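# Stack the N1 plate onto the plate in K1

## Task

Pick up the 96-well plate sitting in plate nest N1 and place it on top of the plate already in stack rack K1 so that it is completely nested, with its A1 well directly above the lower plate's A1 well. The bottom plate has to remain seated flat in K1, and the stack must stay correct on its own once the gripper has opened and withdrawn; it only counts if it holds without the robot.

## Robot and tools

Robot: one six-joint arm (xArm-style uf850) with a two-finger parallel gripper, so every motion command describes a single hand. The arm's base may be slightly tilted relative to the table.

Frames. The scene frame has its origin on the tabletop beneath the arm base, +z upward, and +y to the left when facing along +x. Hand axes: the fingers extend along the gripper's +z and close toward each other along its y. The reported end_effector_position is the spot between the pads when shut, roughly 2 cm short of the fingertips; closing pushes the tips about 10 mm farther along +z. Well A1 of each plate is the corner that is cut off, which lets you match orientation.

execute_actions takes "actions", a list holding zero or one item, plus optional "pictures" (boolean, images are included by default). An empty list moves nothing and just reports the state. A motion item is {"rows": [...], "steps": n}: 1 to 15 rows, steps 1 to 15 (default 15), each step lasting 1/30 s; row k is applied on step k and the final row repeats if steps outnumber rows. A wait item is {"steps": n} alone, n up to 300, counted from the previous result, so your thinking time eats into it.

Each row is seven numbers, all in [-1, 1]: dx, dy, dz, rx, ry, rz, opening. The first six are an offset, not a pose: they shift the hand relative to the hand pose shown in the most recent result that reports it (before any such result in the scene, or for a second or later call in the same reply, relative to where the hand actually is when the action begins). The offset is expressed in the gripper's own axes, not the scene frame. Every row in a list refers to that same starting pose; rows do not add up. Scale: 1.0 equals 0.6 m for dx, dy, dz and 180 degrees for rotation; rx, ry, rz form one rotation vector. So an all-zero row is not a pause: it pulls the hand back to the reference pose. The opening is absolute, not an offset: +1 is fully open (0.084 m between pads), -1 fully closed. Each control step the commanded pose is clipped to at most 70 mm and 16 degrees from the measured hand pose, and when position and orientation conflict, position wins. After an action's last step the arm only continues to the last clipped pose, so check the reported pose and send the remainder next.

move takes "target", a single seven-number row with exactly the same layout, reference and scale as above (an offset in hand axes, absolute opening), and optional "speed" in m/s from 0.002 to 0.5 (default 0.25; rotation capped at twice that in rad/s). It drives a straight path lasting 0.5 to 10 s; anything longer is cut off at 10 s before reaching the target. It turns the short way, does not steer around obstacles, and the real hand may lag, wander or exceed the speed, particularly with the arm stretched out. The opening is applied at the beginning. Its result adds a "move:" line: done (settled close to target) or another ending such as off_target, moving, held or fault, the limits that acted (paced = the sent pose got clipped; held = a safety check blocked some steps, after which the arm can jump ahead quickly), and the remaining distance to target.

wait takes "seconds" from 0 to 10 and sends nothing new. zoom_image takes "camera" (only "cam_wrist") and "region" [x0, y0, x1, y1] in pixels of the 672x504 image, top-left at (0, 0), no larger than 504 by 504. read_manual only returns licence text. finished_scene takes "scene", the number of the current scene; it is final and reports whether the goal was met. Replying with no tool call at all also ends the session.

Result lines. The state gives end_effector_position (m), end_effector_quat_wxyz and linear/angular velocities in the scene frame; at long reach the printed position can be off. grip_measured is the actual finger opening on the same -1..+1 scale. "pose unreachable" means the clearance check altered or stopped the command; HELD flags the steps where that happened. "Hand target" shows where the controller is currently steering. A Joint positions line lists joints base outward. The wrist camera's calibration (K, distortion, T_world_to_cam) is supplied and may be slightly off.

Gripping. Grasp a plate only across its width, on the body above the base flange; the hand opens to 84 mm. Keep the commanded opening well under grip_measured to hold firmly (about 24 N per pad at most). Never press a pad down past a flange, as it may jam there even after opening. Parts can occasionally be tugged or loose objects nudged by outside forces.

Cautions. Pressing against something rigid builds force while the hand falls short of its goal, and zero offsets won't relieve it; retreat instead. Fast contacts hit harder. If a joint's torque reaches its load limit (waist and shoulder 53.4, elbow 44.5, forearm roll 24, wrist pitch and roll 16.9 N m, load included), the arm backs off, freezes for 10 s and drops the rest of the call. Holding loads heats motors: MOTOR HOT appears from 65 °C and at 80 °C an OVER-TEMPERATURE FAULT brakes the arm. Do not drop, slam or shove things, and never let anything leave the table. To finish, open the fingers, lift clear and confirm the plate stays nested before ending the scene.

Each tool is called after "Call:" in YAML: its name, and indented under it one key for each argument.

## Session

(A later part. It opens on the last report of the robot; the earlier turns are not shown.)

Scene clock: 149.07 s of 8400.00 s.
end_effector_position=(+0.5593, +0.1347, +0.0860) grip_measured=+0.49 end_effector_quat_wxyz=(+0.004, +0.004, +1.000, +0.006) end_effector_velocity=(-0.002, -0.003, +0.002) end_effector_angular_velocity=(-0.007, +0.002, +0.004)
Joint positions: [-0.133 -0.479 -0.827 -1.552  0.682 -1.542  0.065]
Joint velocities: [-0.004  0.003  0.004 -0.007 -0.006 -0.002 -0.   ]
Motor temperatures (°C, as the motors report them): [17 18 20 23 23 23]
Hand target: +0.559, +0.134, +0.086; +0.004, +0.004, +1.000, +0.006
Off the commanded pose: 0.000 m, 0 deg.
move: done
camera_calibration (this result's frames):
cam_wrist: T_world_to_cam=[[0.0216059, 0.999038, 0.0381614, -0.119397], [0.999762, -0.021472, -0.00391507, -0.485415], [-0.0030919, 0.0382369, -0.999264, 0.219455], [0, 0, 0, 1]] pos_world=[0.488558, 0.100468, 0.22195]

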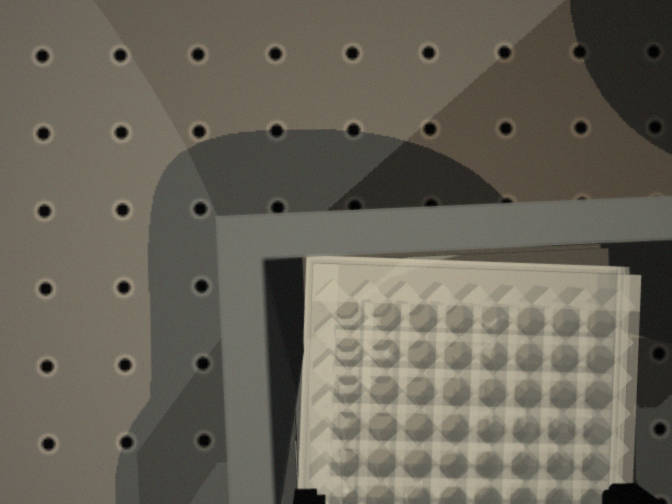

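Call:
move:
  target: [0,0.001,0,0,0,0.012,1]

Call:
move:
  target: [0,0,0.04,0,0,0,1]
  speed: 0.02

Call:
move:
  target: [0,0,0,0,0,0,0.5]

Scene clock: 152.50 s of 8400.00 s.
end_effector_position=(+0.5593, +0.1353, +0.0860) grip_measured=+1.00 end_effector_quat_wxyz=(+0.004, +0.022, +1.000, +0.006) end_effector_velocity=(+0.000, +0.000, +0.000) end_effector_angular_velocity=(-0.001, -0.000, -0.010)
Joint positions: [-0.132 -0.478 -0.826 -1.552  0.681 -1.505  0.084]
Joint velocities: [ 0.     0.001 -0.    -0.001 -0.002  0.012 -0.   ]
Motor temperatures (°C, as the motors report them): [17 18 20 23 23 23]
Hand target: +0.559, +0.135, +0.086; +0.004, +0.023, +1.000, +0.006
Off the commanded pose: 0.000 m, 0 deg.
move: done
camera_calibration (this result's frames):
cam_wrist: T_world_to_cam=[[0.0581935, 0.997564, 0.0384549, -0.140256], [0.998303, -0.0580703, -0.00431369, -0.479599], [-0.00207009, 0.0386407, -0.999251, 0.218818], [0, 0, 0, 1]] pos_world=[0.4874, 0.103609, 0.221979]

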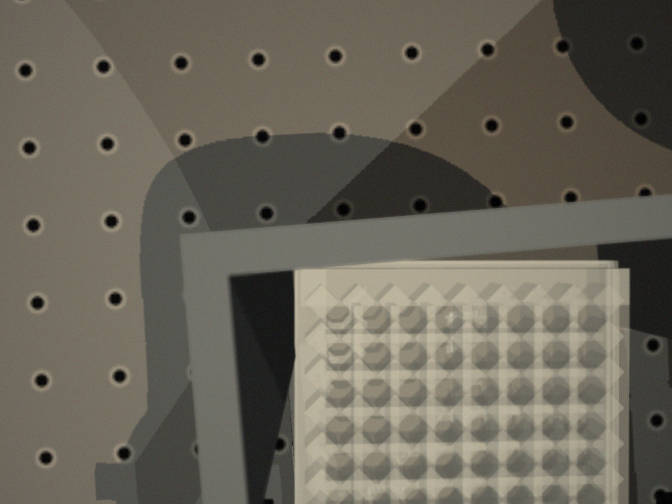

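Scene clock: 154.03 s of 8400.00 s.
end_effector_position=(+0.5595, +0.1360, +0.0618) grip_measured=+1.00 end_effector_quat_wxyz=(+0.004, +0.022, +1.000, +0.007) end_effector_velocity=(+0.000, -0.001, +0.001) end_effector_angular_velocity=(+0.000, -0.002, +0.000)
Joint positions: [-0.1   -0.527 -0.848 -1.486  0.673 -1.55   0.084]
Joint velocities: [-0.003  0.001  0.001  0.002  0.001 -0.004  0.   ]
Motor temperatures (°C, as the motors report them): [17 18 20 23 23 23]
Hand target: +0.560, +0.136, +0.062; +0.004, +0.022, +1.000, +0.006
Off the commanded pose: 0.000 m, 0 deg.
move: done
camera_calibration (this result's frames):
cam_wrist: T_world_to_cam=[[0.0582416, 0.997534, 0.0391603, -0.140126], [0.9983, -0.0581009, -0.00472279, -0.479861], [-0.0024359, 0.0393688, -0.999222, 0.194754], [0, 0, 0, 1]] pos_world=[0.48768, 0.104233, 0.197823]

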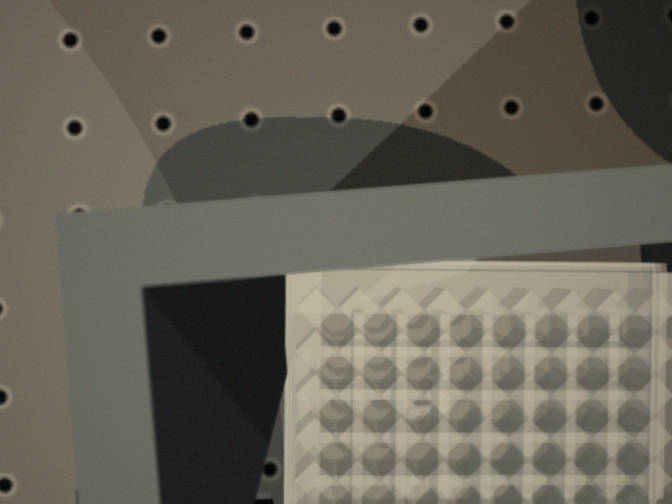

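Scene clock: 154.53 s of 8400.00 s.
end_effector_position=(+0.5596, +0.1362, +0.0619) grip_measured=+0.94 end_effector_quat_wxyz=(+0.004, +0.022, +1.000, +0.007) end_effector_velocity=(+0.000, -0.000, +0.000) end_effector_angular_velocity=(-0.001, -0.000, +0.001)
Joint positions: [-0.1   -0.527 -0.848 -1.486  0.674 -1.55   0.082]
Joint velocities: [ 0.     0.    -0.     0.    -0.001 -0.     0.   ]
Motor temperatures (°C, as the motors report them): [17 18 20 23 23 23]
Hand target: +0.559, +0.136, +0.062; +0.004, +0.022, +1.000, +0.007
Off the commanded pose: 0.000 m, 0 deg.
move: done
camera_calibration (this result's frames):
cam_wrist: T_world_to_cam=[[0.0581637, 0.997511, 0.0398602, -0.140367], [0.998305, -0.058028, -0.00455228, -0.479998], [-0.00222794, 0.0400574, -0.999195, 0.194581], [0, 0, 0, 1]] pos_world=[0.487782, 0.10437, 0.197834]

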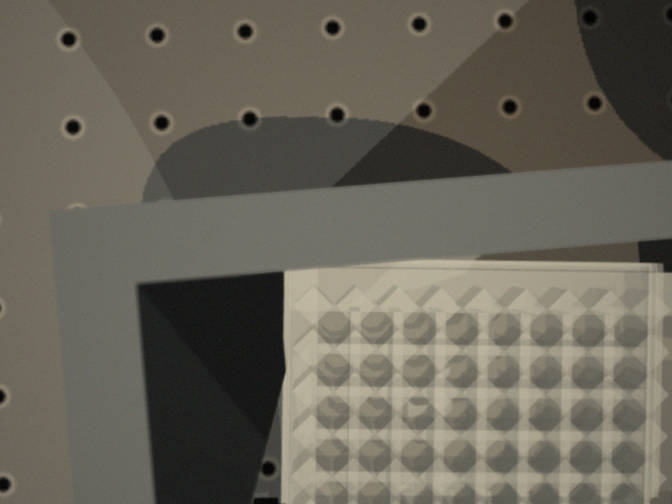

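Call:
move:
  target: [0,0,-0.005,0,0,0,0.5]
  speed: 0.01

Scene clock: 156.57 s of 8400.00 s.
end_effector_position=(+0.5594, +0.1361, +0.0646) grip_measured=+0.94 end_effector_quat_wxyz=(+0.004, +0.022, +1.000, +0.007) end_effector_velocity=(+0.000, +0.000, +0.001) end_effector_angular_velocity=(+0.001, -0.000, -0.000)
Joint positions: [-0.103 -0.521 -0.845 -1.494  0.674 -1.545  0.082]
Joint velocities: [-0.002  0.003  0.001 -0.003  0.002  0.003 -0.   ]
Motor temperatures (°C, as the motors report them): [17 18 20 23 24 23]
Hand target: +0.560, +0.136, +0.065; +0.004, +0.022, +1.000, +0.007
Off the commanded pose: 0.000 m, 0 deg.
move: done
camera_calibration (this result's frames):
cam_wrist: T_world_to_cam=[[0.0583241, 0.997514, 0.0395607, -0.140378], [0.998294, -0.0581761, -0.00488295, -0.479702], [-0.00256932, 0.039778, -0.999205, 0.197601], [0, 0, 0, 1]] pos_world=[0.487579, 0.104261, 0.200655]

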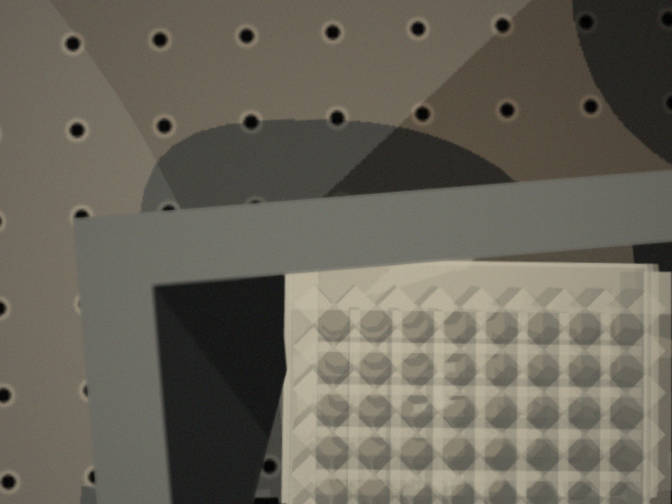

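Call:
move:
  target: [0,-0.005,-0.012,0,0,-0.024,0.5]
  speed: 0.015

Scene clock: 162.00 s of 8400.00 s.
end_effector_position=(+0.5595, +0.1358, +0.0719) grip_measured=+0.96 end_effector_quat_wxyz=(+0.005, -0.014, +1.000, +0.012) end_effector_velocity=(-0.000, +0.000, +0.001) end_effector_angular_velocity=(+0.001, -0.000, +0.005)
Joint positions: [-0.118 -0.511 -0.84  -1.514  0.69  -1.609  0.082]
Joint velocities: [-0.001  0.001  0.001 -0.001  0.002 -0.004  0.   ]
Motor temperatures (°C, as the motors report them): [17 18 20 23 24 23]
Hand target: +0.559, +0.133, +0.072; +0.004, -0.015, +1.000, +0.007
Off the commanded pose: 0.003 m, 1 deg.
move: done
camera_calibration (this result's frames):
cam_wrist: T_world_to_cam=[[-0.0145156, 0.998643, 0.050023, -0.10051], [0.999887, 0.0146985, -0.00328978, -0.490664], [-0.00402057, 0.0499696, -0.998743, 0.204235], [0, 0, 0, 1]] pos_world=[0.489971, 0.0973805, 0.207392]

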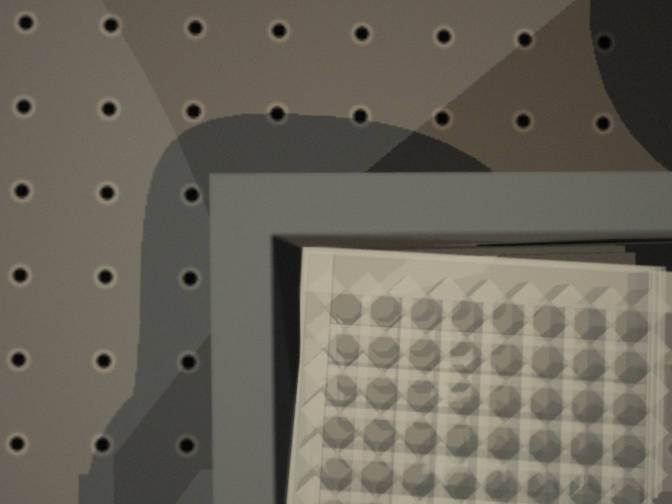

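Call:
move:
  target: [-0.086,0,-0.3,0,0,0,1]
  speed: 0.08

Scene clock: 166.77 s of 8400.00 s.
end_effector_position=(+0.6092, +0.1331, +0.2516) grip_measured=+1.00 end_effector_quat_wxyz=(+0.004, -0.014, +1.000, +0.012) end_effector_velocity=(+0.001, +0.000, +0.002) end_effector_angular_velocity=(+0.001, +0.001, +0.000)
Joint positions: [-0.359 -0.264 -0.925 -2.036  0.873 -1.183  0.084]
Joint velocities: [-0.003  0.001 -0.002 -0.004  0.004  0.003 -0.   ]
Motor temperatures (°C, as the motors report them): [17 18 20 23 24 23]
Hand target: +0.609, +0.133, +0.252; +0.005, -0.014, +1.000, +0.012
Off the commanded pose: 0.001 m, 0 deg.
move: done
camera_calibration (this result's frames):
cam_wrist: T_world_to_cam=[[-0.0145024, 0.998627, 0.0503345, -0.106183], [0.999886, 0.0146907, -0.00337182, -0.539786], [-0.00410664, 0.0502799, -0.998727, 0.384123], [0, 0, 0, 1]] pos_world=[0.539762, 0.0946538, 0.387159]

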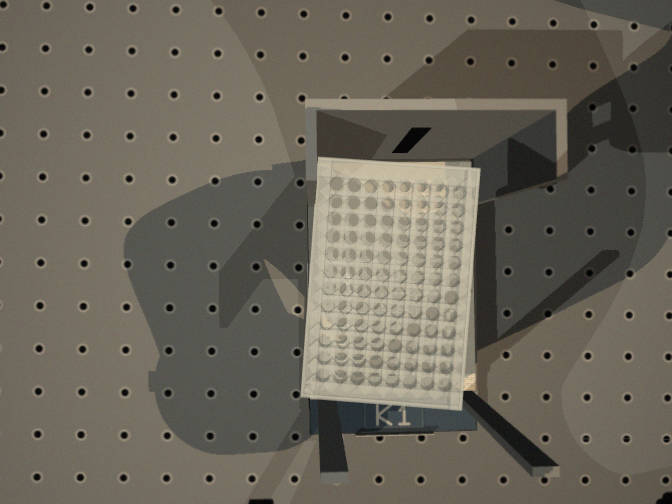

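Call:
move:
  target: [0.024,-0.13,0.2,0,0,0,-1]
  speed: 0.1

Call:
move:
  target: [0,0,0.105,0,0,0,-1]
  speed: 0.05

Call:
move:
  target: [0,0.028,0,0,0,0,-1]
  speed: 0.01

Call:
move:
  target: [-0.02,-0.01,-0.3,0,0,0,-1]
  speed: 0.08

Call:
move:
  target: [0,0.11,0,0,0,0,1]
  speed: 0.1

Scene clock: 176.27 s of 8400.00 s.
end_effector_position=(+0.5986, +0.0579, +0.1303) grip_measured=-1.00 end_effector_quat_wxyz=(+0.005, -0.014, +1.000, +0.012) end_effector_velocity=(-0.001, -0.002, -0.003) end_effector_angular_velocity=(+0.001, +0.001, -0.001)
Joint positions: [-0.312 -0.568 -0.967 -1.769  0.764 -1.511  0.   ]
Joint velocities: [ 0.001 -0.007 -0.002  0.006 -0.001 -0.007  0.   ]
Motor temperatures (°C, as the motors report them): [17 18 20 23 24 23]
Hand target: +0.598, +0.058, +0.130; +0.004, -0.014, +1.000, +0.012
Off the commanded pose: 0.001 m, 0 deg.
After step 90, 4.60 s passed at rest.
move: done
camera_calibration (this result's frames):
cam_wrist: T_world_to_cam=[[-0.0145987, 0.998637, 0.0501197, -0.0250655], [0.999885, 0.014781, -0.00326891, -0.52843], [-0.00400527, 0.0500662, -0.998738, 0.266575], [0, 0, 0, 1]] pos_world=[0.529071, 0.0194956, 0.265768]

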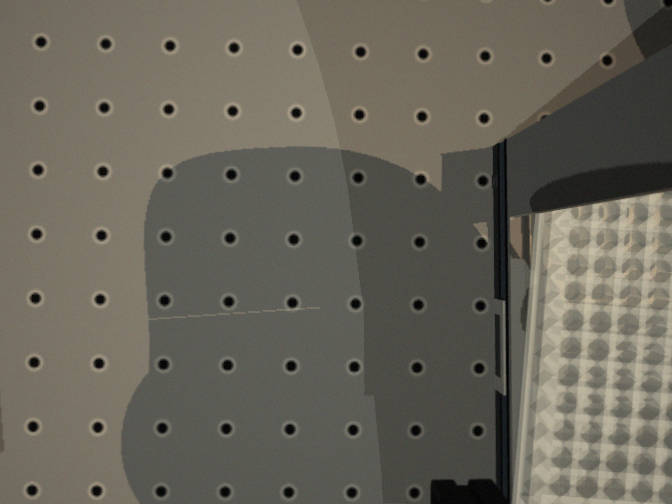

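Scene clock: 187.10 s of 8400.00 s.
end_effector_position=(+0.6044, +0.0330, +0.1204) grip_measured=-1.00 end_effector_quat_wxyz=(+0.023, +0.004, +1.000, +0.005) end_effector_velocity=(+0.000, +0.000, +0.000) end_effector_angular_velocity=(+0.000, -0.000, +0.000)
Joint positions: [-0.33  -0.619 -0.985 -1.696  0.748 -1.563  0.   ]
Joint velocities: [ 0.    -0.    -0.001  0.     0.     0.     0.   ]
Motor temperatures (°C, as the motors report them): [17 18 20 23 24 23]
Hand target: +0.604, +0.033, +0.120; +0.023, +0.004, +1.000, +0.005
Off the commanded pose: 0.060 m, 3 deg.
TORQUE FAULT: the external load on joint 1 (waist) reached its load limit, and the arm stopped for 10 seconds. The arm's remaining commands of this call were not run. Joint 1 (waist) moved back by up to 3 degrees. The arm holds there, with its grip as last carried out, and accepts commands again: back off and push less far. The arm stops again, at the same cost, whenever a joint's load reaches its limit.
move: fault
camera_calibration (this result's frames):
cam_wrist: T_world_to_cam=[[0.0214307, 0.999131, 0.0357556, -0.0197122], [0.999182, -0.022631, 0.0335092, -0.536689], [0.0342893, 0.0350083, -0.998799, 0.235361], [0, 0, 0, 1]] pos_world=[0.528602, -0.000690354, 0.253767]

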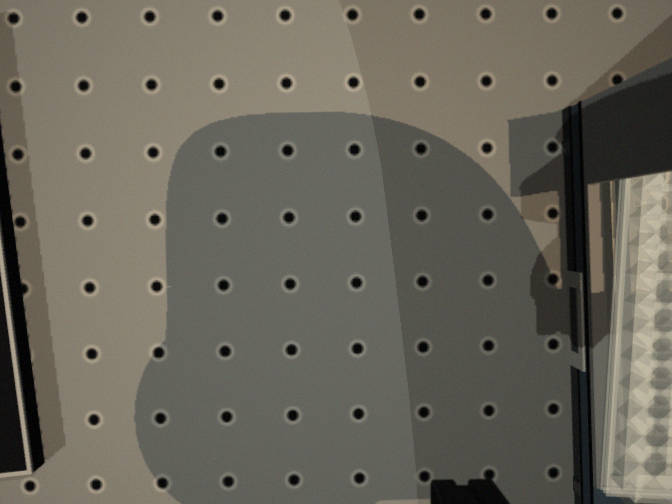

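not run: a fault stop came before this call.

not run: a fault stop came before this call.

not run: a fault stop came before this call.

Call:
move:
  target: [0,-0.03,-0.22,0,0,0,1]
  speed: 0.08

Scene clock: 192.40 s of 8400.00 s.
end_effector_position=(+0.5981, +0.0140, +0.2515) grip_measured=+1.00 end_effector_quat_wxyz=(+0.023, +0.004, +1.000, +0.005) end_effector_velocity=(+0.000, -0.000, +0.002) end_effector_angular_velocity=(+0.001, -0.001, -0.001)
Joint positions: [-0.53  -0.447 -0.968 -1.997  0.873 -1.391  0.084]
Joint velocities: [-0.003  0.003 -0.001 -0.004  0.003  0.004 -0.   ]
Motor temperatures (°C, as the motors report them): [17 18 20 23 24 23]
Hand target: +0.598, +0.014, +0.252; +0.023, +0.004, +1.000, +0.005
Off the commanded pose: 0.001 m, 0 deg.
After step 90, 0.20 s passed at rest.
move: done
camera_calibration (this result's frames):
cam_wrist: T_world_to_cam=[[0.0214214, 0.999124, 0.0359603, -0.00531107], [0.999184, -0.0226272, 0.0334658, -0.535247], [0.0342501, 0.0352141, -0.998793, 0.367231], [0, 0, 0, 1]] pos_world=[0.522346, -0.0197364, 0.384891]

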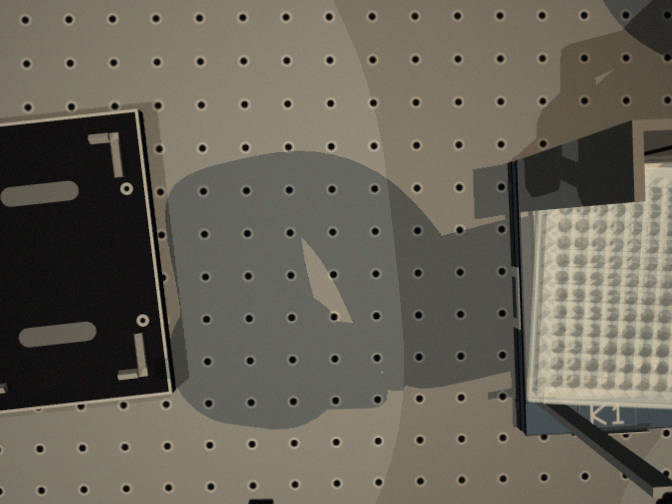

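Call:
move:
  target: [0.067,0.183,0,0.003,0.0146,0.0105,1]
  speed: 0.1

Call:
move:
  target: [0,0,0.25,0,0,0,1]
  speed: 0.08

Scene clock: 198.80 s of 8400.00 s.
end_effector_position=(+0.5585, +0.1235, +0.2506) grip_measured=+1.00 end_effector_quat_wxyz=(-0.000, +0.021, +1.000, +0.000) end_effector_velocity=(-0.001, +0.002, +0.000) end_effector_angular_velocity=(-0.000, +0.002, -0.001)
Joint positions: [-0.384 -0.194 -0.788 -2.021  0.838 -1.186  0.084]
Joint velocities: [ 0.004  0.005  0.003 -0.002 -0.001  0.007 -0.   ]
Motor temperatures (°C, as the motors report them): [17 18 20 23 24 23]
Hand target: +0.558, +0.124, +0.251; -0.000, +0.021, +1.000, +0.000
Off the commanded pose: 0.001 m, 0 deg.
After step 90, 1.77 s passed at rest.
move: done
camera_calibration (this result's frames):
cam_wrist: T_world_to_cam=[[0.0558401, 0.998084, 0.0266364, -0.130577], [0.99838, -0.0555258, -0.0123951, -0.477125], [-0.0108923, 0.0272854, -0.999568, 0.39018], [0, 0, 0, 1]] pos_world=[0.487894, 0.093188, 0.387576]

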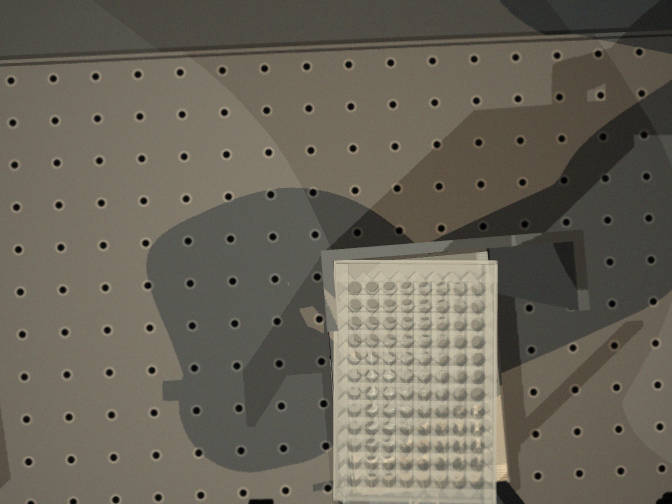

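Scene clock: 201.13 s of 8400.00 s.
end_effector_position=(+0.5586, +0.1235, +0.1013) grip_measured=+1.00 end_effector_quat_wxyz=(+0.000, +0.021, +1.000, +0.000) end_effector_velocity=(+0.000, -0.000, -0.002) end_effector_angular_velocity=(-0.001, -0.001, -0.000)
Joint positions: [-0.168 -0.462 -0.824 -1.616  0.683 -1.476  0.084]
Joint velocities: [ 0.003 -0.005 -0.001  0.008 -0.002 -0.006 -0.   ]
Motor temperatures (°C, as the motors report them): [17 18 20 23 24 23]
Hand target: +0.559, +0.124, +0.101; -0.000, +0.021, +1.000, +0.000
Off the commanded pose: 0.001 m, 0 deg.
move: done
camera_calibration (this result's frames):
cam_wrist: T_world_to_cam=[[0.0558411, 0.998091, 0.0263941, -0.126609], [0.99838, -0.0555302, -0.012369, -0.479126], [-0.0108798, 0.027042, -0.999575, 0.240937], [0, 0, 0, 1]] pos_world=[0.488042, 0.0932459, 0.23825]

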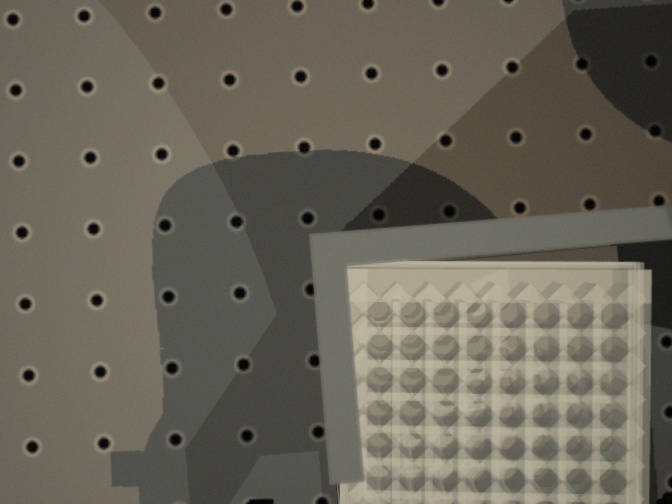

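Call:
move:
  target: [0,0.019,0,0,0,0,1]
  speed: 0.03

Call:
move:
  target: [0,0,0.057,0,0,0,1]
  speed: 0.02

Call:
move:
  target: [0,0,0,0,0,0,0.4]

Call:
move:
  target: [0,0,-0.04,0,0,0,0.4]
  speed: 0.02

Scene clock: 204.40 s of 8400.00 s.
end_effector_position=(+0.5590, +0.1346, +0.1013) grip_measured=+1.00 end_effector_quat_wxyz=(+0.000, +0.021, +1.000, +0.000) end_effector_velocity=(+0.000, +0.002, +0.000) end_effector_angular_velocity=(-0.001, -0.000, -0.000)
Joint positions: [-0.149 -0.445 -0.819 -1.614  0.677 -1.455  0.084]
Joint velocities: [ 0.003  0.004  0.001 -0.001 -0.002  0.005 -0.   ]
Motor temperatures (°C, as the motors report them): [17 18 20 23 24 23]
Hand target: +0.559, +0.135, +0.101; +0.000, +0.021, +1.000, +0.000
Off the commanded pose: 0.000 m, 0 deg.
move: done
camera_calibration (this result's frames):
cam_wrist: T_world_to_cam=[[0.0558549, 0.99809, 0.0264041, -0.137748], [0.99838, -0.0555439, -0.0123686, -0.478921], [-0.0108784, 0.0270521, -0.999575, 0.240637], [0, 0, 0, 1]] pos_world=[0.488457, 0.104374, 0.238248]

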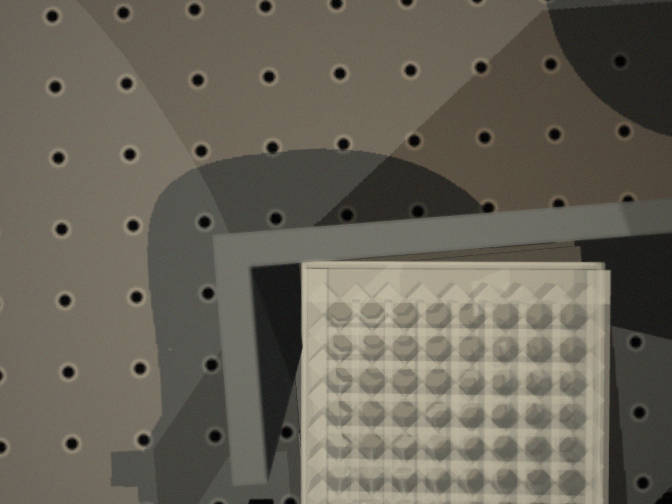

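Scene clock: 206.37 s of 8400.00 s.
end_effector_position=(+0.5595, +0.1349, +0.0680) grip_measured=+1.00 end_effector_quat_wxyz=(+0.000, +0.021, +1.000, +0.001) end_effector_velocity=(-0.000, +0.000, -0.003) end_effector_angular_velocity=(+0.002, +0.001, -0.000)
Joint positions: [-0.105 -0.514 -0.846 -1.519  0.663 -1.524  0.084]
Joint velocities: [ 0.004 -0.006 -0.002  0.008  0.    -0.006  0.   ]
Motor temperatures (°C, as the motors report them): [17 18 20 23 24 23]
Hand target: +0.559, +0.135, +0.067; -0.000, +0.021, +1.000, +0.000
Off the commanded pose: 0.001 m, 0 deg.
move: done
camera_calibration (this result's frames):
cam_wrist: T_world_to_cam=[[0.0552709, 0.998082, 0.027872, -0.136951], [0.998422, -0.0549699, -0.011451, -0.479928], [-0.00989689, 0.0284609, -0.999546, 0.206702], [0, 0, 0, 1]] pos_world=[0.488786, 0.104424, 0.204929]

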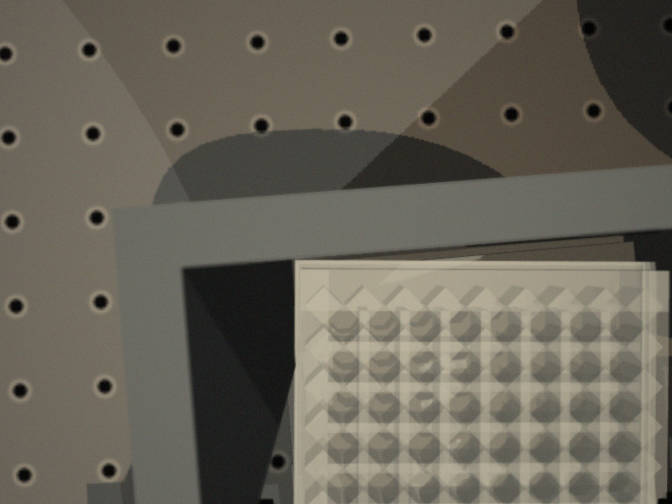

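Scene clock: 207.03 s of 8400.00 s.
end_effector_position=(+0.5596, +0.1357, +0.0681) grip_measured=+0.93 end_effector_quat_wxyz=(+0.001, +0.021, +1.000, +0.003) end_effector_velocity=(-0.000, -0.001, -0.000) end_effector_angular_velocity=(-0.003, +0.001, -0.001)
Joint positions: [-0.105 -0.513 -0.846 -1.519  0.666 -1.524  0.081]
Joint velocities: [ 0.    -0.001 -0.    -0.    -0.003  0.001  0.001]
Motor temperatures (°C, as the motors report them): [17 18 20 23 24 23]
Hand target: +0.559, +0.135, +0.068; +0.000, +0.021, +1.000, +0.001
Off the commanded pose: 0.001 m, 0 deg.
move: done
camera_calibration (this result's frames):
cam_wrist: T_world_to_cam=[[0.0552503, 0.997993, 0.0309392, -0.13791], [0.998426, -0.054922, -0.0113638, -0.480053], [-0.00964179, 0.0315184, -0.999457, 0.206181], [0, 0, 0, 1]] pos_world=[0.488904, 0.104769, 0.20488]

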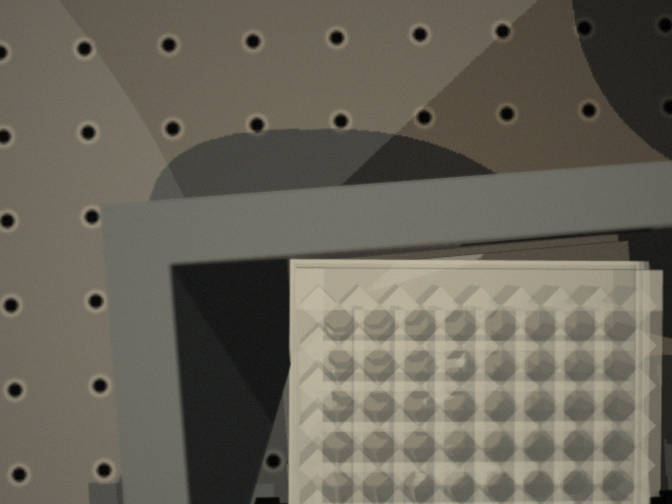

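Scene clock: 208.53 s of 8400.00 s.
end_effector_position=(+0.5596, +0.1356, +0.0918) grip_measured=+0.39 end_effector_quat_wxyz=(+0.001, +0.021, +1.000, +0.003) end_effector_velocity=(+0.000, +0.000, +0.002) end_effector_angular_velocity=(+0.000, +0.000, +0.000)
Joint positions: [-0.137 -0.464 -0.827 -1.585  0.676 -1.477  0.061]
Joint velocities: [-0.003  0.004  0.001 -0.006  0.001  0.004  0.   ]
Motor temperatures (°C, as the motors report them): [17 18 20 23 24 23]
Hand target: +0.560, +0.136, +0.092; +0.001, +0.021, +1.000, +0.003
Off the commanded pose: 0.000 m, 0 deg.
move: done
camera_calibration (this result's frames):
cam_wrist: T_world_to_cam=[[0.0552545, 0.997992, 0.0309631, -0.138525], [0.998426, -0.0549261, -0.0113579, -0.47971], [-0.00963445, 0.031542, -0.999456, 0.229898], [0, 0, 0, 1]] pos_world=[0.488823, 0.104647, 0.228613]

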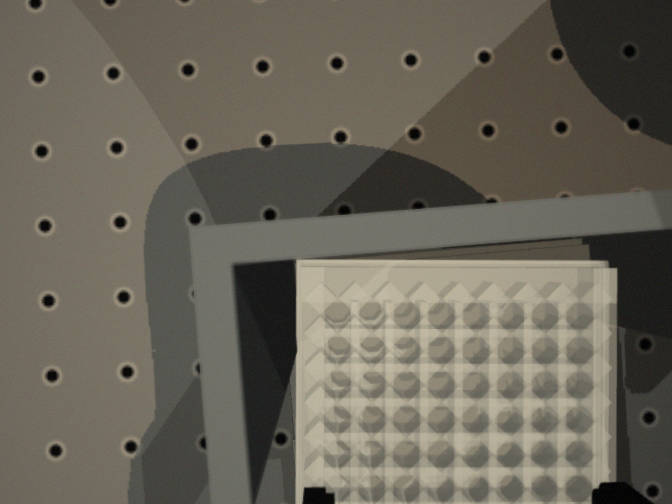

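Call:
move:
  target: [0,0,0,0,0,0,1]

Call:
move:
  target: [0,0,0.048,0,0,0,1]
  speed: 0.02

Call:
move:
  target: [0,0,0,0,0,0,0.4]

Call:
move:
  target: [0,0,-0.04,0,0,0,0.4]
  speed: 0.02

Scene clock: 212.47 s of 8400.00 s.
end_effector_position=(+0.5596, +0.1356, +0.0918) grip_measured=+1.00 end_effector_quat_wxyz=(+0.001, +0.021, +1.000, +0.003) end_effector_velocity=(+0.000, +0.000, +0.000) end_effector_angular_velocity=(+0.001, -0.001, +0.001)
Joint positions: [-0.137 -0.464 -0.827 -1.585  0.676 -1.477  0.084]
Joint velocities: [ 0.     0.001 -0.    -0.     0.001 -0.    -0.   ]
Motor temperatures (°C, as the motors report them): [17 18 20 23 24 23]
Hand target: +0.560, +0.136, +0.092; +0.001, +0.021, +1.000, +0.003
Off the commanded pose: 0.000 m, 0 deg.
After step 90, 0.23 s passed at rest.
move: done
camera_calibration (this result's frames):
cam_wrist: T_world_to_cam=[[0.0552547, 0.997992, 0.0309629, -0.138525], [0.998426, -0.0549263, -0.0113584, -0.47971], [-0.00963493, 0.0315418, -0.999456, 0.229904], [0, 0, 0, 1]] pos_world=[0.488824, 0.104647, 0.228619]

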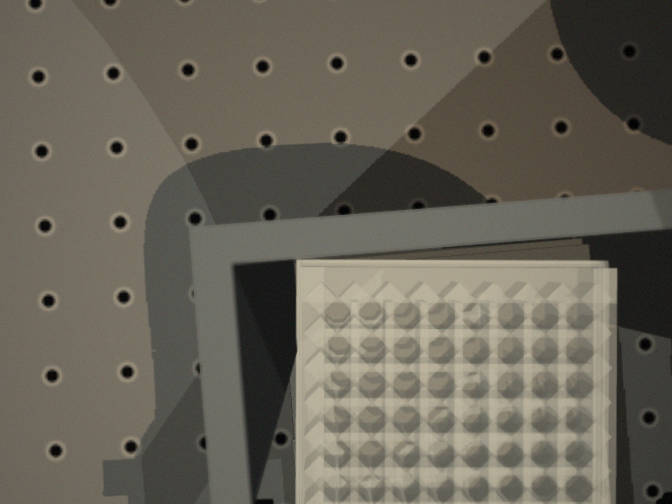

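Scene clock: 214.20 s of 8400.00 s.
end_effector_position=(+0.5597, +0.1359, +0.0633) grip_measured=+1.00 end_effector_quat_wxyz=(+0.001, +0.021, +1.000, +0.003) end_effector_velocity=(+0.000, -0.000, -0.002) end_effector_angular_velocity=(-0.001, -0.001, +0.000)
Joint positions: [-0.099 -0.523 -0.851 -1.506  0.665 -1.533  0.084]
Joint velocities: [ 0.002 -0.004 -0.002  0.005 -0.001 -0.004  0.   ]
Motor temperatures (°C, as the motors report them): [17 18 20 23 24 23]
Hand target: +0.560, +0.136, +0.063; +0.001, +0.021, +1.000, +0.003
Off the commanded pose: 0.000 m, 0 deg.
move: done
camera_calibration (this result's frames):
cam_wrist: T_world_to_cam=[[0.0551389, 0.997981, 0.0315346, -0.137969], [0.998432, -0.0548037, -0.0113963, -0.480147], [-0.00964509, 0.0321135, -0.999438, 0.201299], [0, 0, 0, 1]] pos_world=[0.488943, 0.104912, 0.200065]

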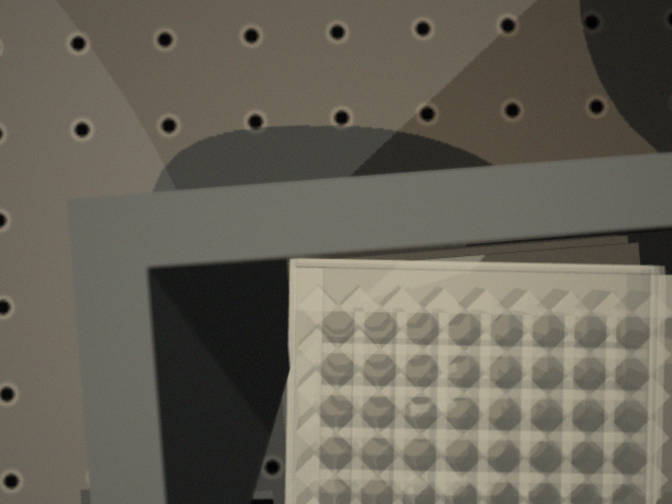

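Scene clock: 214.70 s of 8400.00 s.
end_effector_position=(+0.5598, +0.1362, +0.0634) grip_measured=+0.94 end_effector_quat_wxyz=(+0.001, +0.020, +1.000, +0.003) end_effector_velocity=(+0.000, -0.000, +0.000) end_effector_angular_velocity=(-0.000, -0.000, +0.001)
Joint positions: [-0.099 -0.523 -0.851 -1.506  0.666 -1.533  0.082]
Joint velocities: [ 0.     0.    -0.    -0.    -0.    -0.001  0.   ]
Motor temperatures (°C, as the motors report them): [17 18 20 23 24 23]
Hand target: +0.560, +0.136, +0.063; +0.001, +0.021, +1.000, +0.003
Off the commanded pose: 0.000 m, 0 deg.
move: done
camera_calibration (this result's frames):
cam_wrist: T_world_to_cam=[[0.0550325, 0.997961, 0.0323176, -0.138225], [0.99844, -0.0546963, -0.011195, -0.480307], [-0.00940448, 0.0328833, -0.999415, 0.201126], [0, 0, 0, 1]] pos_world=[0.489056, 0.105059, 0.200098]

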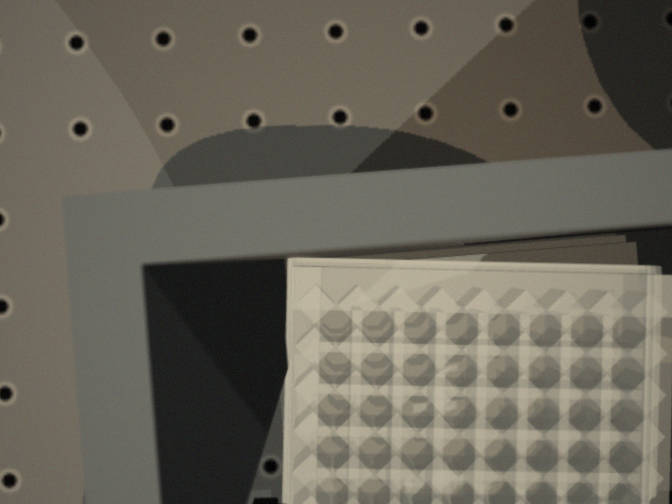

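Scene clock: 216.20 s of 8400.00 s.
end_effector_position=(+0.5597, +0.1361, +0.0871) grip_measured=+0.94 end_effector_quat_wxyz=(+0.001, +0.020, +1.000, +0.003) end_effector_velocity=(+0.000, -0.000, +0.002) end_effector_angular_velocity=(-0.001, -0.000, -0.000)
Joint positions: [-0.13  -0.474 -0.83  -1.572  0.675 -1.487  0.082]
Joint velocities: [-0.003  0.004  0.001 -0.005  0.     0.004  0.   ]
Motor temperatures (°C, as the motors report them): [17 18 20 23 24 23]
Hand target: +0.560, +0.136, +0.087; +0.001, +0.020, +1.000, +0.003
Off the commanded pose: 0.000 m, 0 deg.
move: done
camera_calibration (this result's frames):
cam_wrist: T_world_to_cam=[[0.0550392, 0.997957, 0.0324349, -0.13888], [0.99844, -0.0547023, -0.0111843, -0.479969], [-0.00938722, 0.0329999, -0.999411, 0.224825], [0, 0, 0, 1]] pos_world=[0.488974, 0.104922, 0.223829]

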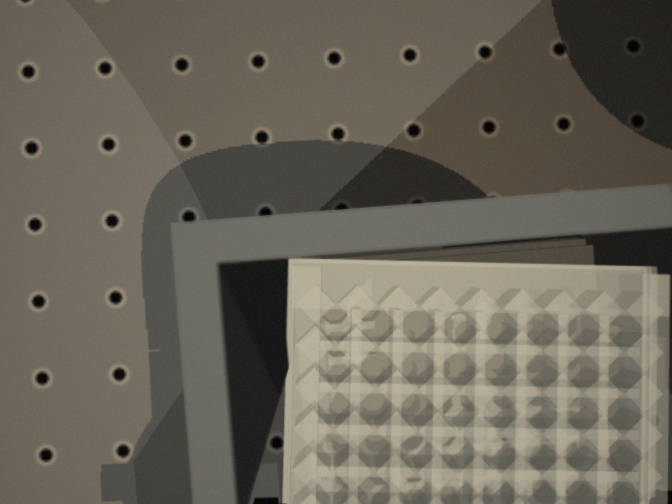

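Call:
move:
  target: [0,-0.004,0,0,0,-0.033,0.4]
  speed: 0.02

Scene clock: 221.40 s of 8400.00 s.
end_effector_position=(+0.5600, +0.1361, +0.0873) grip_measured=+0.97 end_effector_quat_wxyz=(+0.001, -0.028, +1.000, +0.008) end_effector_velocity=(-0.001, +0.000, -0.000) end_effector_angular_velocity=(+0.002, +0.001, +0.006)
Joint positions: [-0.134 -0.478 -0.832 -1.572  0.686 -1.588  0.083]
Joint velocities: [-0.    -0.     0.001 -0.     0.002 -0.007  0.   ]
Motor temperatures (°C, as the motors report them): [17 18 20 23 24 23]
Hand target: +0.560, +0.134, +0.087; +0.001, -0.031, +1.000, +0.003
Off the commanded pose: 0.002 m, 1 deg.
move: done
camera_calibration (this result's frames):
cam_wrist: T_world_to_cam=[[-0.0428124, 0.998208, 0.0418096, -0.0849978], [0.999015, 0.0432601, -0.00986194, -0.494024], [-0.011653, 0.0413462, -0.999077, 0.225105], [0, 0, 0, 1]] pos_world=[0.492522, 0.0969098, 0.223579]

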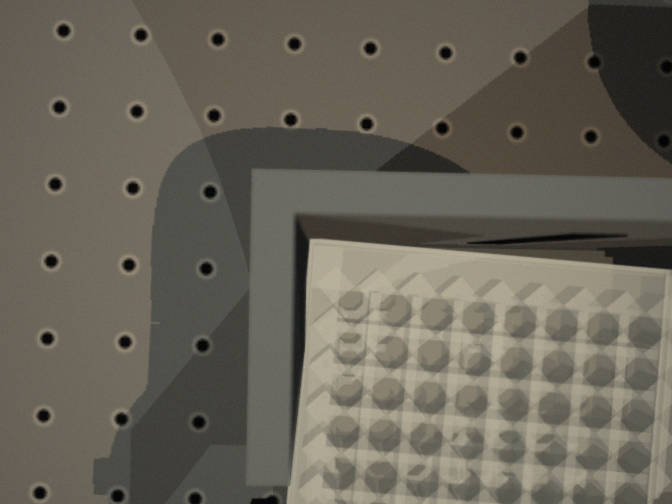

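Call:
move:
  target: [0,0,0,0,0,0.03,0.4]
  speed: 0.02

Call:
move:
  target: [0,0,-0.35,0,0,0,0.4]
  speed: 0.05

Scene clock: 228.73 s of 8400.00 s.
end_effector_position=(+0.5598, +0.1357, +0.0872) grip_measured=+0.94 end_effector_quat_wxyz=(+0.001, +0.018, +1.000, +0.008) end_effector_velocity=(+0.000, +0.001, +0.000) end_effector_angular_velocity=(+0.002, +0.000, -0.006)
Joint positions: [-0.134 -0.478 -0.832 -1.572  0.685 -1.495  0.082]
Joint velocities: [ 0.     0.001 -0.001 -0.001  0.002  0.008 -0.   ]
Motor temperatures (°C, as the motors report them): [17 18 20 23 24 23]
Hand target: +0.560, +0.136, +0.087; +0.001, +0.019, +1.000, +0.008
Off the commanded pose: 0.000 m, 0 deg.
After step 90, 1.73 s passed at rest.
move: done
camera_calibration (this result's frames):
cam_wrist: T_world_to_cam=[[0.0506128, 0.99788, 0.0409084, -0.13681], [0.998673, -0.050179, -0.0115646, -0.480792], [-0.00948739, 0.0414394, -0.999096, 0.223846], [0, 0, 0, 1]] pos_world=[0.489202, 0.103119, 0.22368]

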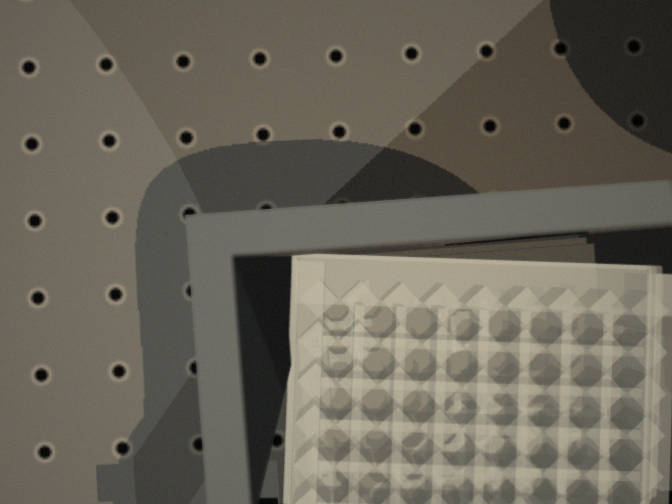

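Scene clock: 233.30 s of 8400.00 s.
end_effector_position=(+0.5594, +0.1327, +0.2964) grip_measured=+0.94 end_effector_quat_wxyz=(+0.001, +0.018, +1.000, +0.008) end_effector_velocity=(-0.000, +0.000, +0.002) end_effector_angular_velocity=(+0.000, +0.000, -0.000)
Joint positions: [-0.446 -0.122 -0.804 -2.111  0.924 -1.119  0.082]
Joint velocities: [-0.004  0.003 -0.001 -0.005  0.004  0.004  0.   ]
Motor temperatures (°C, as the motors report them): [17 18 20 23 24 23]
Hand target: +0.559, +0.133, +0.297; +0.001, +0.018, +1.000, +0.008
Off the commanded pose: 0.001 m, 0 deg.
move: done
camera_calibration (this result's frames):
cam_wrist: T_world_to_cam=[[0.0505696, 0.99787, 0.0412062, -0.142366], [0.998675, -0.0501313, -0.0116033, -0.478042], [-0.00951285, 0.0417384, -0.999083, 0.432899], [0, 0, 0, 1]] pos_world=[0.488726, 0.100029, 0.432822]

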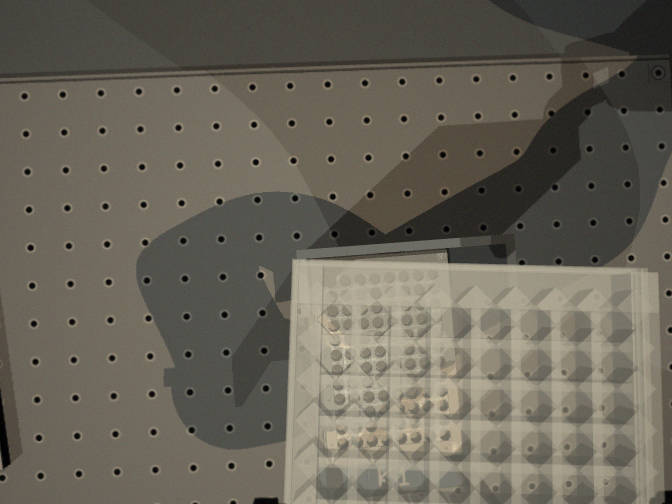

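Call:
move:
  target: [0,0,0.12,0,0,-0.033,0.4]
  speed: 0.05

Scene clock: 238.43 s of 8400.00 s.
end_effector_position=(+0.5595, +0.1337, +0.2249) grip_measured=+0.94 end_effector_quat_wxyz=(+0.001, -0.033, +0.999, +0.008) end_effector_velocity=(+0.000, +0.000, -0.002) end_effector_angular_velocity=(+0.001, -0.001, +0.004)
Joint positions: [-0.334 -0.223 -0.782 -1.951  0.812 -1.328  0.082]
Joint velocities: [ 0.004 -0.004  0.     0.008 -0.002 -0.009 -0.   ]
Motor temperatures (°C, as the motors report them): [17 18 20 23 24 23]
Hand target: +0.559, +0.134, +0.225; +0.001, -0.034, +0.999, +0.008
Off the commanded pose: 0.000 m, 0 deg.
After step 90, 0.33 s passed at rest.
move: done
camera_calibration (this result's frames):
cam_wrist: T_world_to_cam=[[-0.0526271, 0.997777, 0.0408771, -0.0826356], [0.99854, 0.0530787, -0.0100427, -0.493022], [-0.01219, 0.0402889, -0.999114, 0.363121], [0, 0, 0, 1]] pos_world=[0.492379, 0.0939911, 0.361226]

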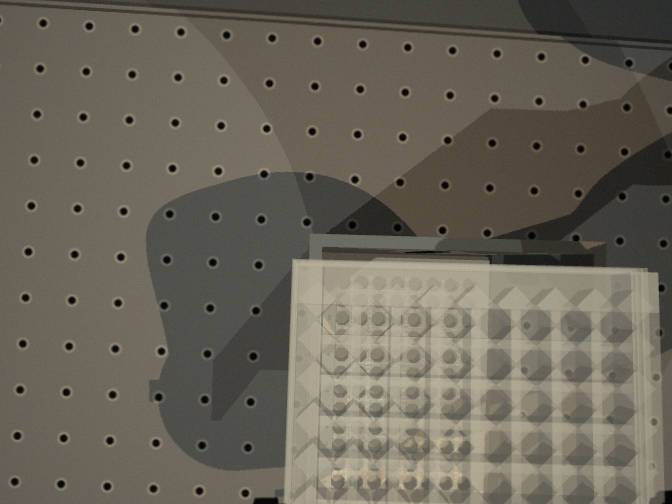

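Call:
move:
  target: [-0.005,0.010,0.07,0,0,0,0.4]
  speed: 0.03

Scene clock: 244.23 s of 8400.00 s.
end_effector_position=(+0.5622, +0.1404, +0.1834) grip_measured=+0.94 end_effector_quat_wxyz=(+0.001, -0.033, +0.999, +0.007) end_effector_velocity=(+0.000, +0.001, -0.002) end_effector_angular_velocity=(+0.001, -0.000, +0.001)
Joint positions: [-0.26  -0.286 -0.789 -1.846  0.758 -1.387  0.082]
Joint velocities: [ 0.004 -0.004 -0.001  0.006 -0.002 -0.004 -0.   ]
Motor temperatures (°C, as the motors report them): [17 18 20 23 24 23]
Hand target: +0.562, +0.141, +0.183; +0.001, -0.033, +0.999, +0.008
Off the commanded pose: 0.000 m, 0 deg.
After step 90, 1.07 s passed at rest.
move: done
camera_calibration (this result's frames):
cam_wrist: T_world_to_cam=[[-0.052713, 0.997784, 0.0406006, -0.0873871], [0.998537, 0.0531555, -0.00989561, -0.496552], [-0.0120318, 0.0400196, -0.999126, 0.321375], [0, 0, 0, 1]] pos_world=[0.495086, 0.100727, 0.319729]

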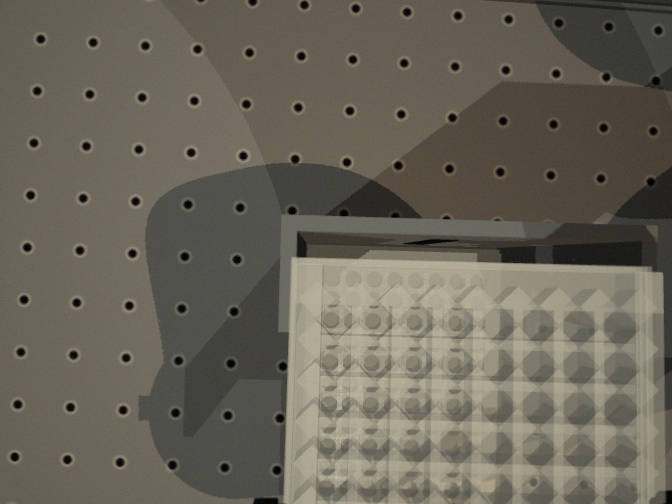

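Call:
move:
  target: [0,0,0.13,0,0,0,0.4]
  speed: 0.02

Scene clock: 249.97 s of 8400.00 s.
end_effector_position=(+0.5624, +0.1415, +0.1058) grip_measured=+0.93 end_effector_quat_wxyz=(+0.001, -0.033, +0.999, +0.007) end_effector_velocity=(+0.001, +0.000, -0.002) end_effector_angular_velocity=(-0.000, -0.002, -0.000)
Joint positions: [-0.15  -0.433 -0.822 -1.629  0.692 -1.543  0.081]
Joint velocities: [ 0.003 -0.003 -0.002  0.007 -0.001 -0.005  0.   ]
Motor temperatures (°C, as the motors report them): [17 18 20 23 24 23]
Hand target: +0.562, +0.142, +0.106; +0.001, -0.033, +0.999, +0.007
Off the commanded pose: 0.000 m, 0 deg.
move: done
camera_calibration (this result's frames):
cam_wrist: T_world_to_cam=[[-0.052602, 0.997796, 0.040461, -0.0853659], [0.998542, 0.0530464, -0.00998927, -0.497516], [-0.0121136, 0.0398766, -0.999131, 0.243884], [0, 0, 0, 1]] pos_world=[0.495255, 0.101844, 0.242157]

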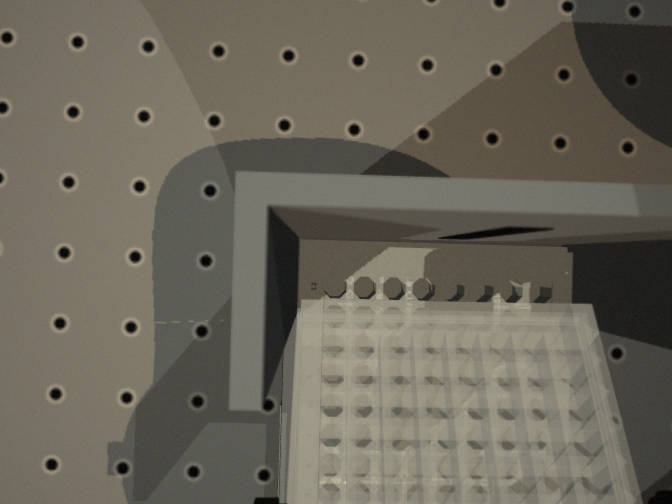

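Call:
move:
  target: [0.018,0,0,0,0,0,0.4]
  speed: 0.01

Scene clock: 253.83 s of 8400.00 s.
end_effector_position=(+0.5518, +0.1408, +0.1058) grip_measured=+0.93 end_effector_quat_wxyz=(+0.001, -0.033, +0.999, +0.007) end_effector_velocity=(-0.001, -0.000, +0.000) end_effector_angular_velocity=(-0.002, -0.001, +0.001)
Joint positions: [-0.151 -0.423 -0.794 -1.607  0.691 -1.572  0.081]
Joint velocities: [-0.     0.003  0.005  0.004 -0.002 -0.005 -0.   ]
Motor temperatures (°C, as the motors report them): [17 18 20 23 24 23]
Hand target: +0.552, +0.141, +0.106; +0.001, -0.033, +0.999, +0.007
Off the commanded pose: 0.000 m, 0 deg.
move: done
camera_calibration (this result's frames):
cam_wrist: T_world_to_cam=[[-0.0525876, 0.997797, 0.0404493, -0.0851907], [0.998542, 0.0530331, -0.0100191, -0.486894], [-0.0121421, 0.0398634, -0.999131, 0.243767], [0, 0, 0, 1]] pos_world=[0.484664, 0.101107, 0.242123]

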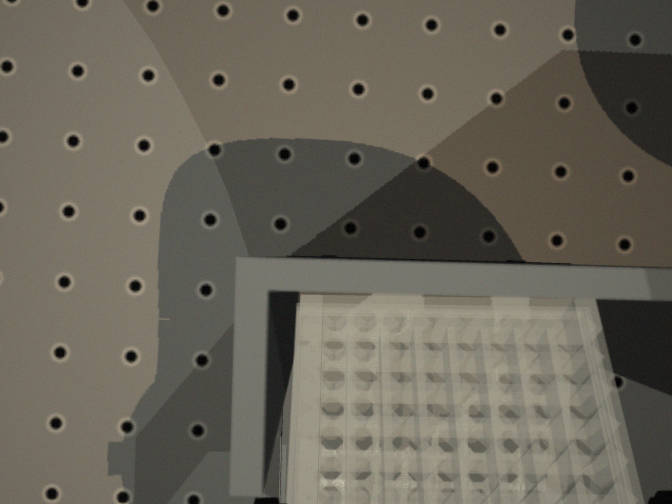

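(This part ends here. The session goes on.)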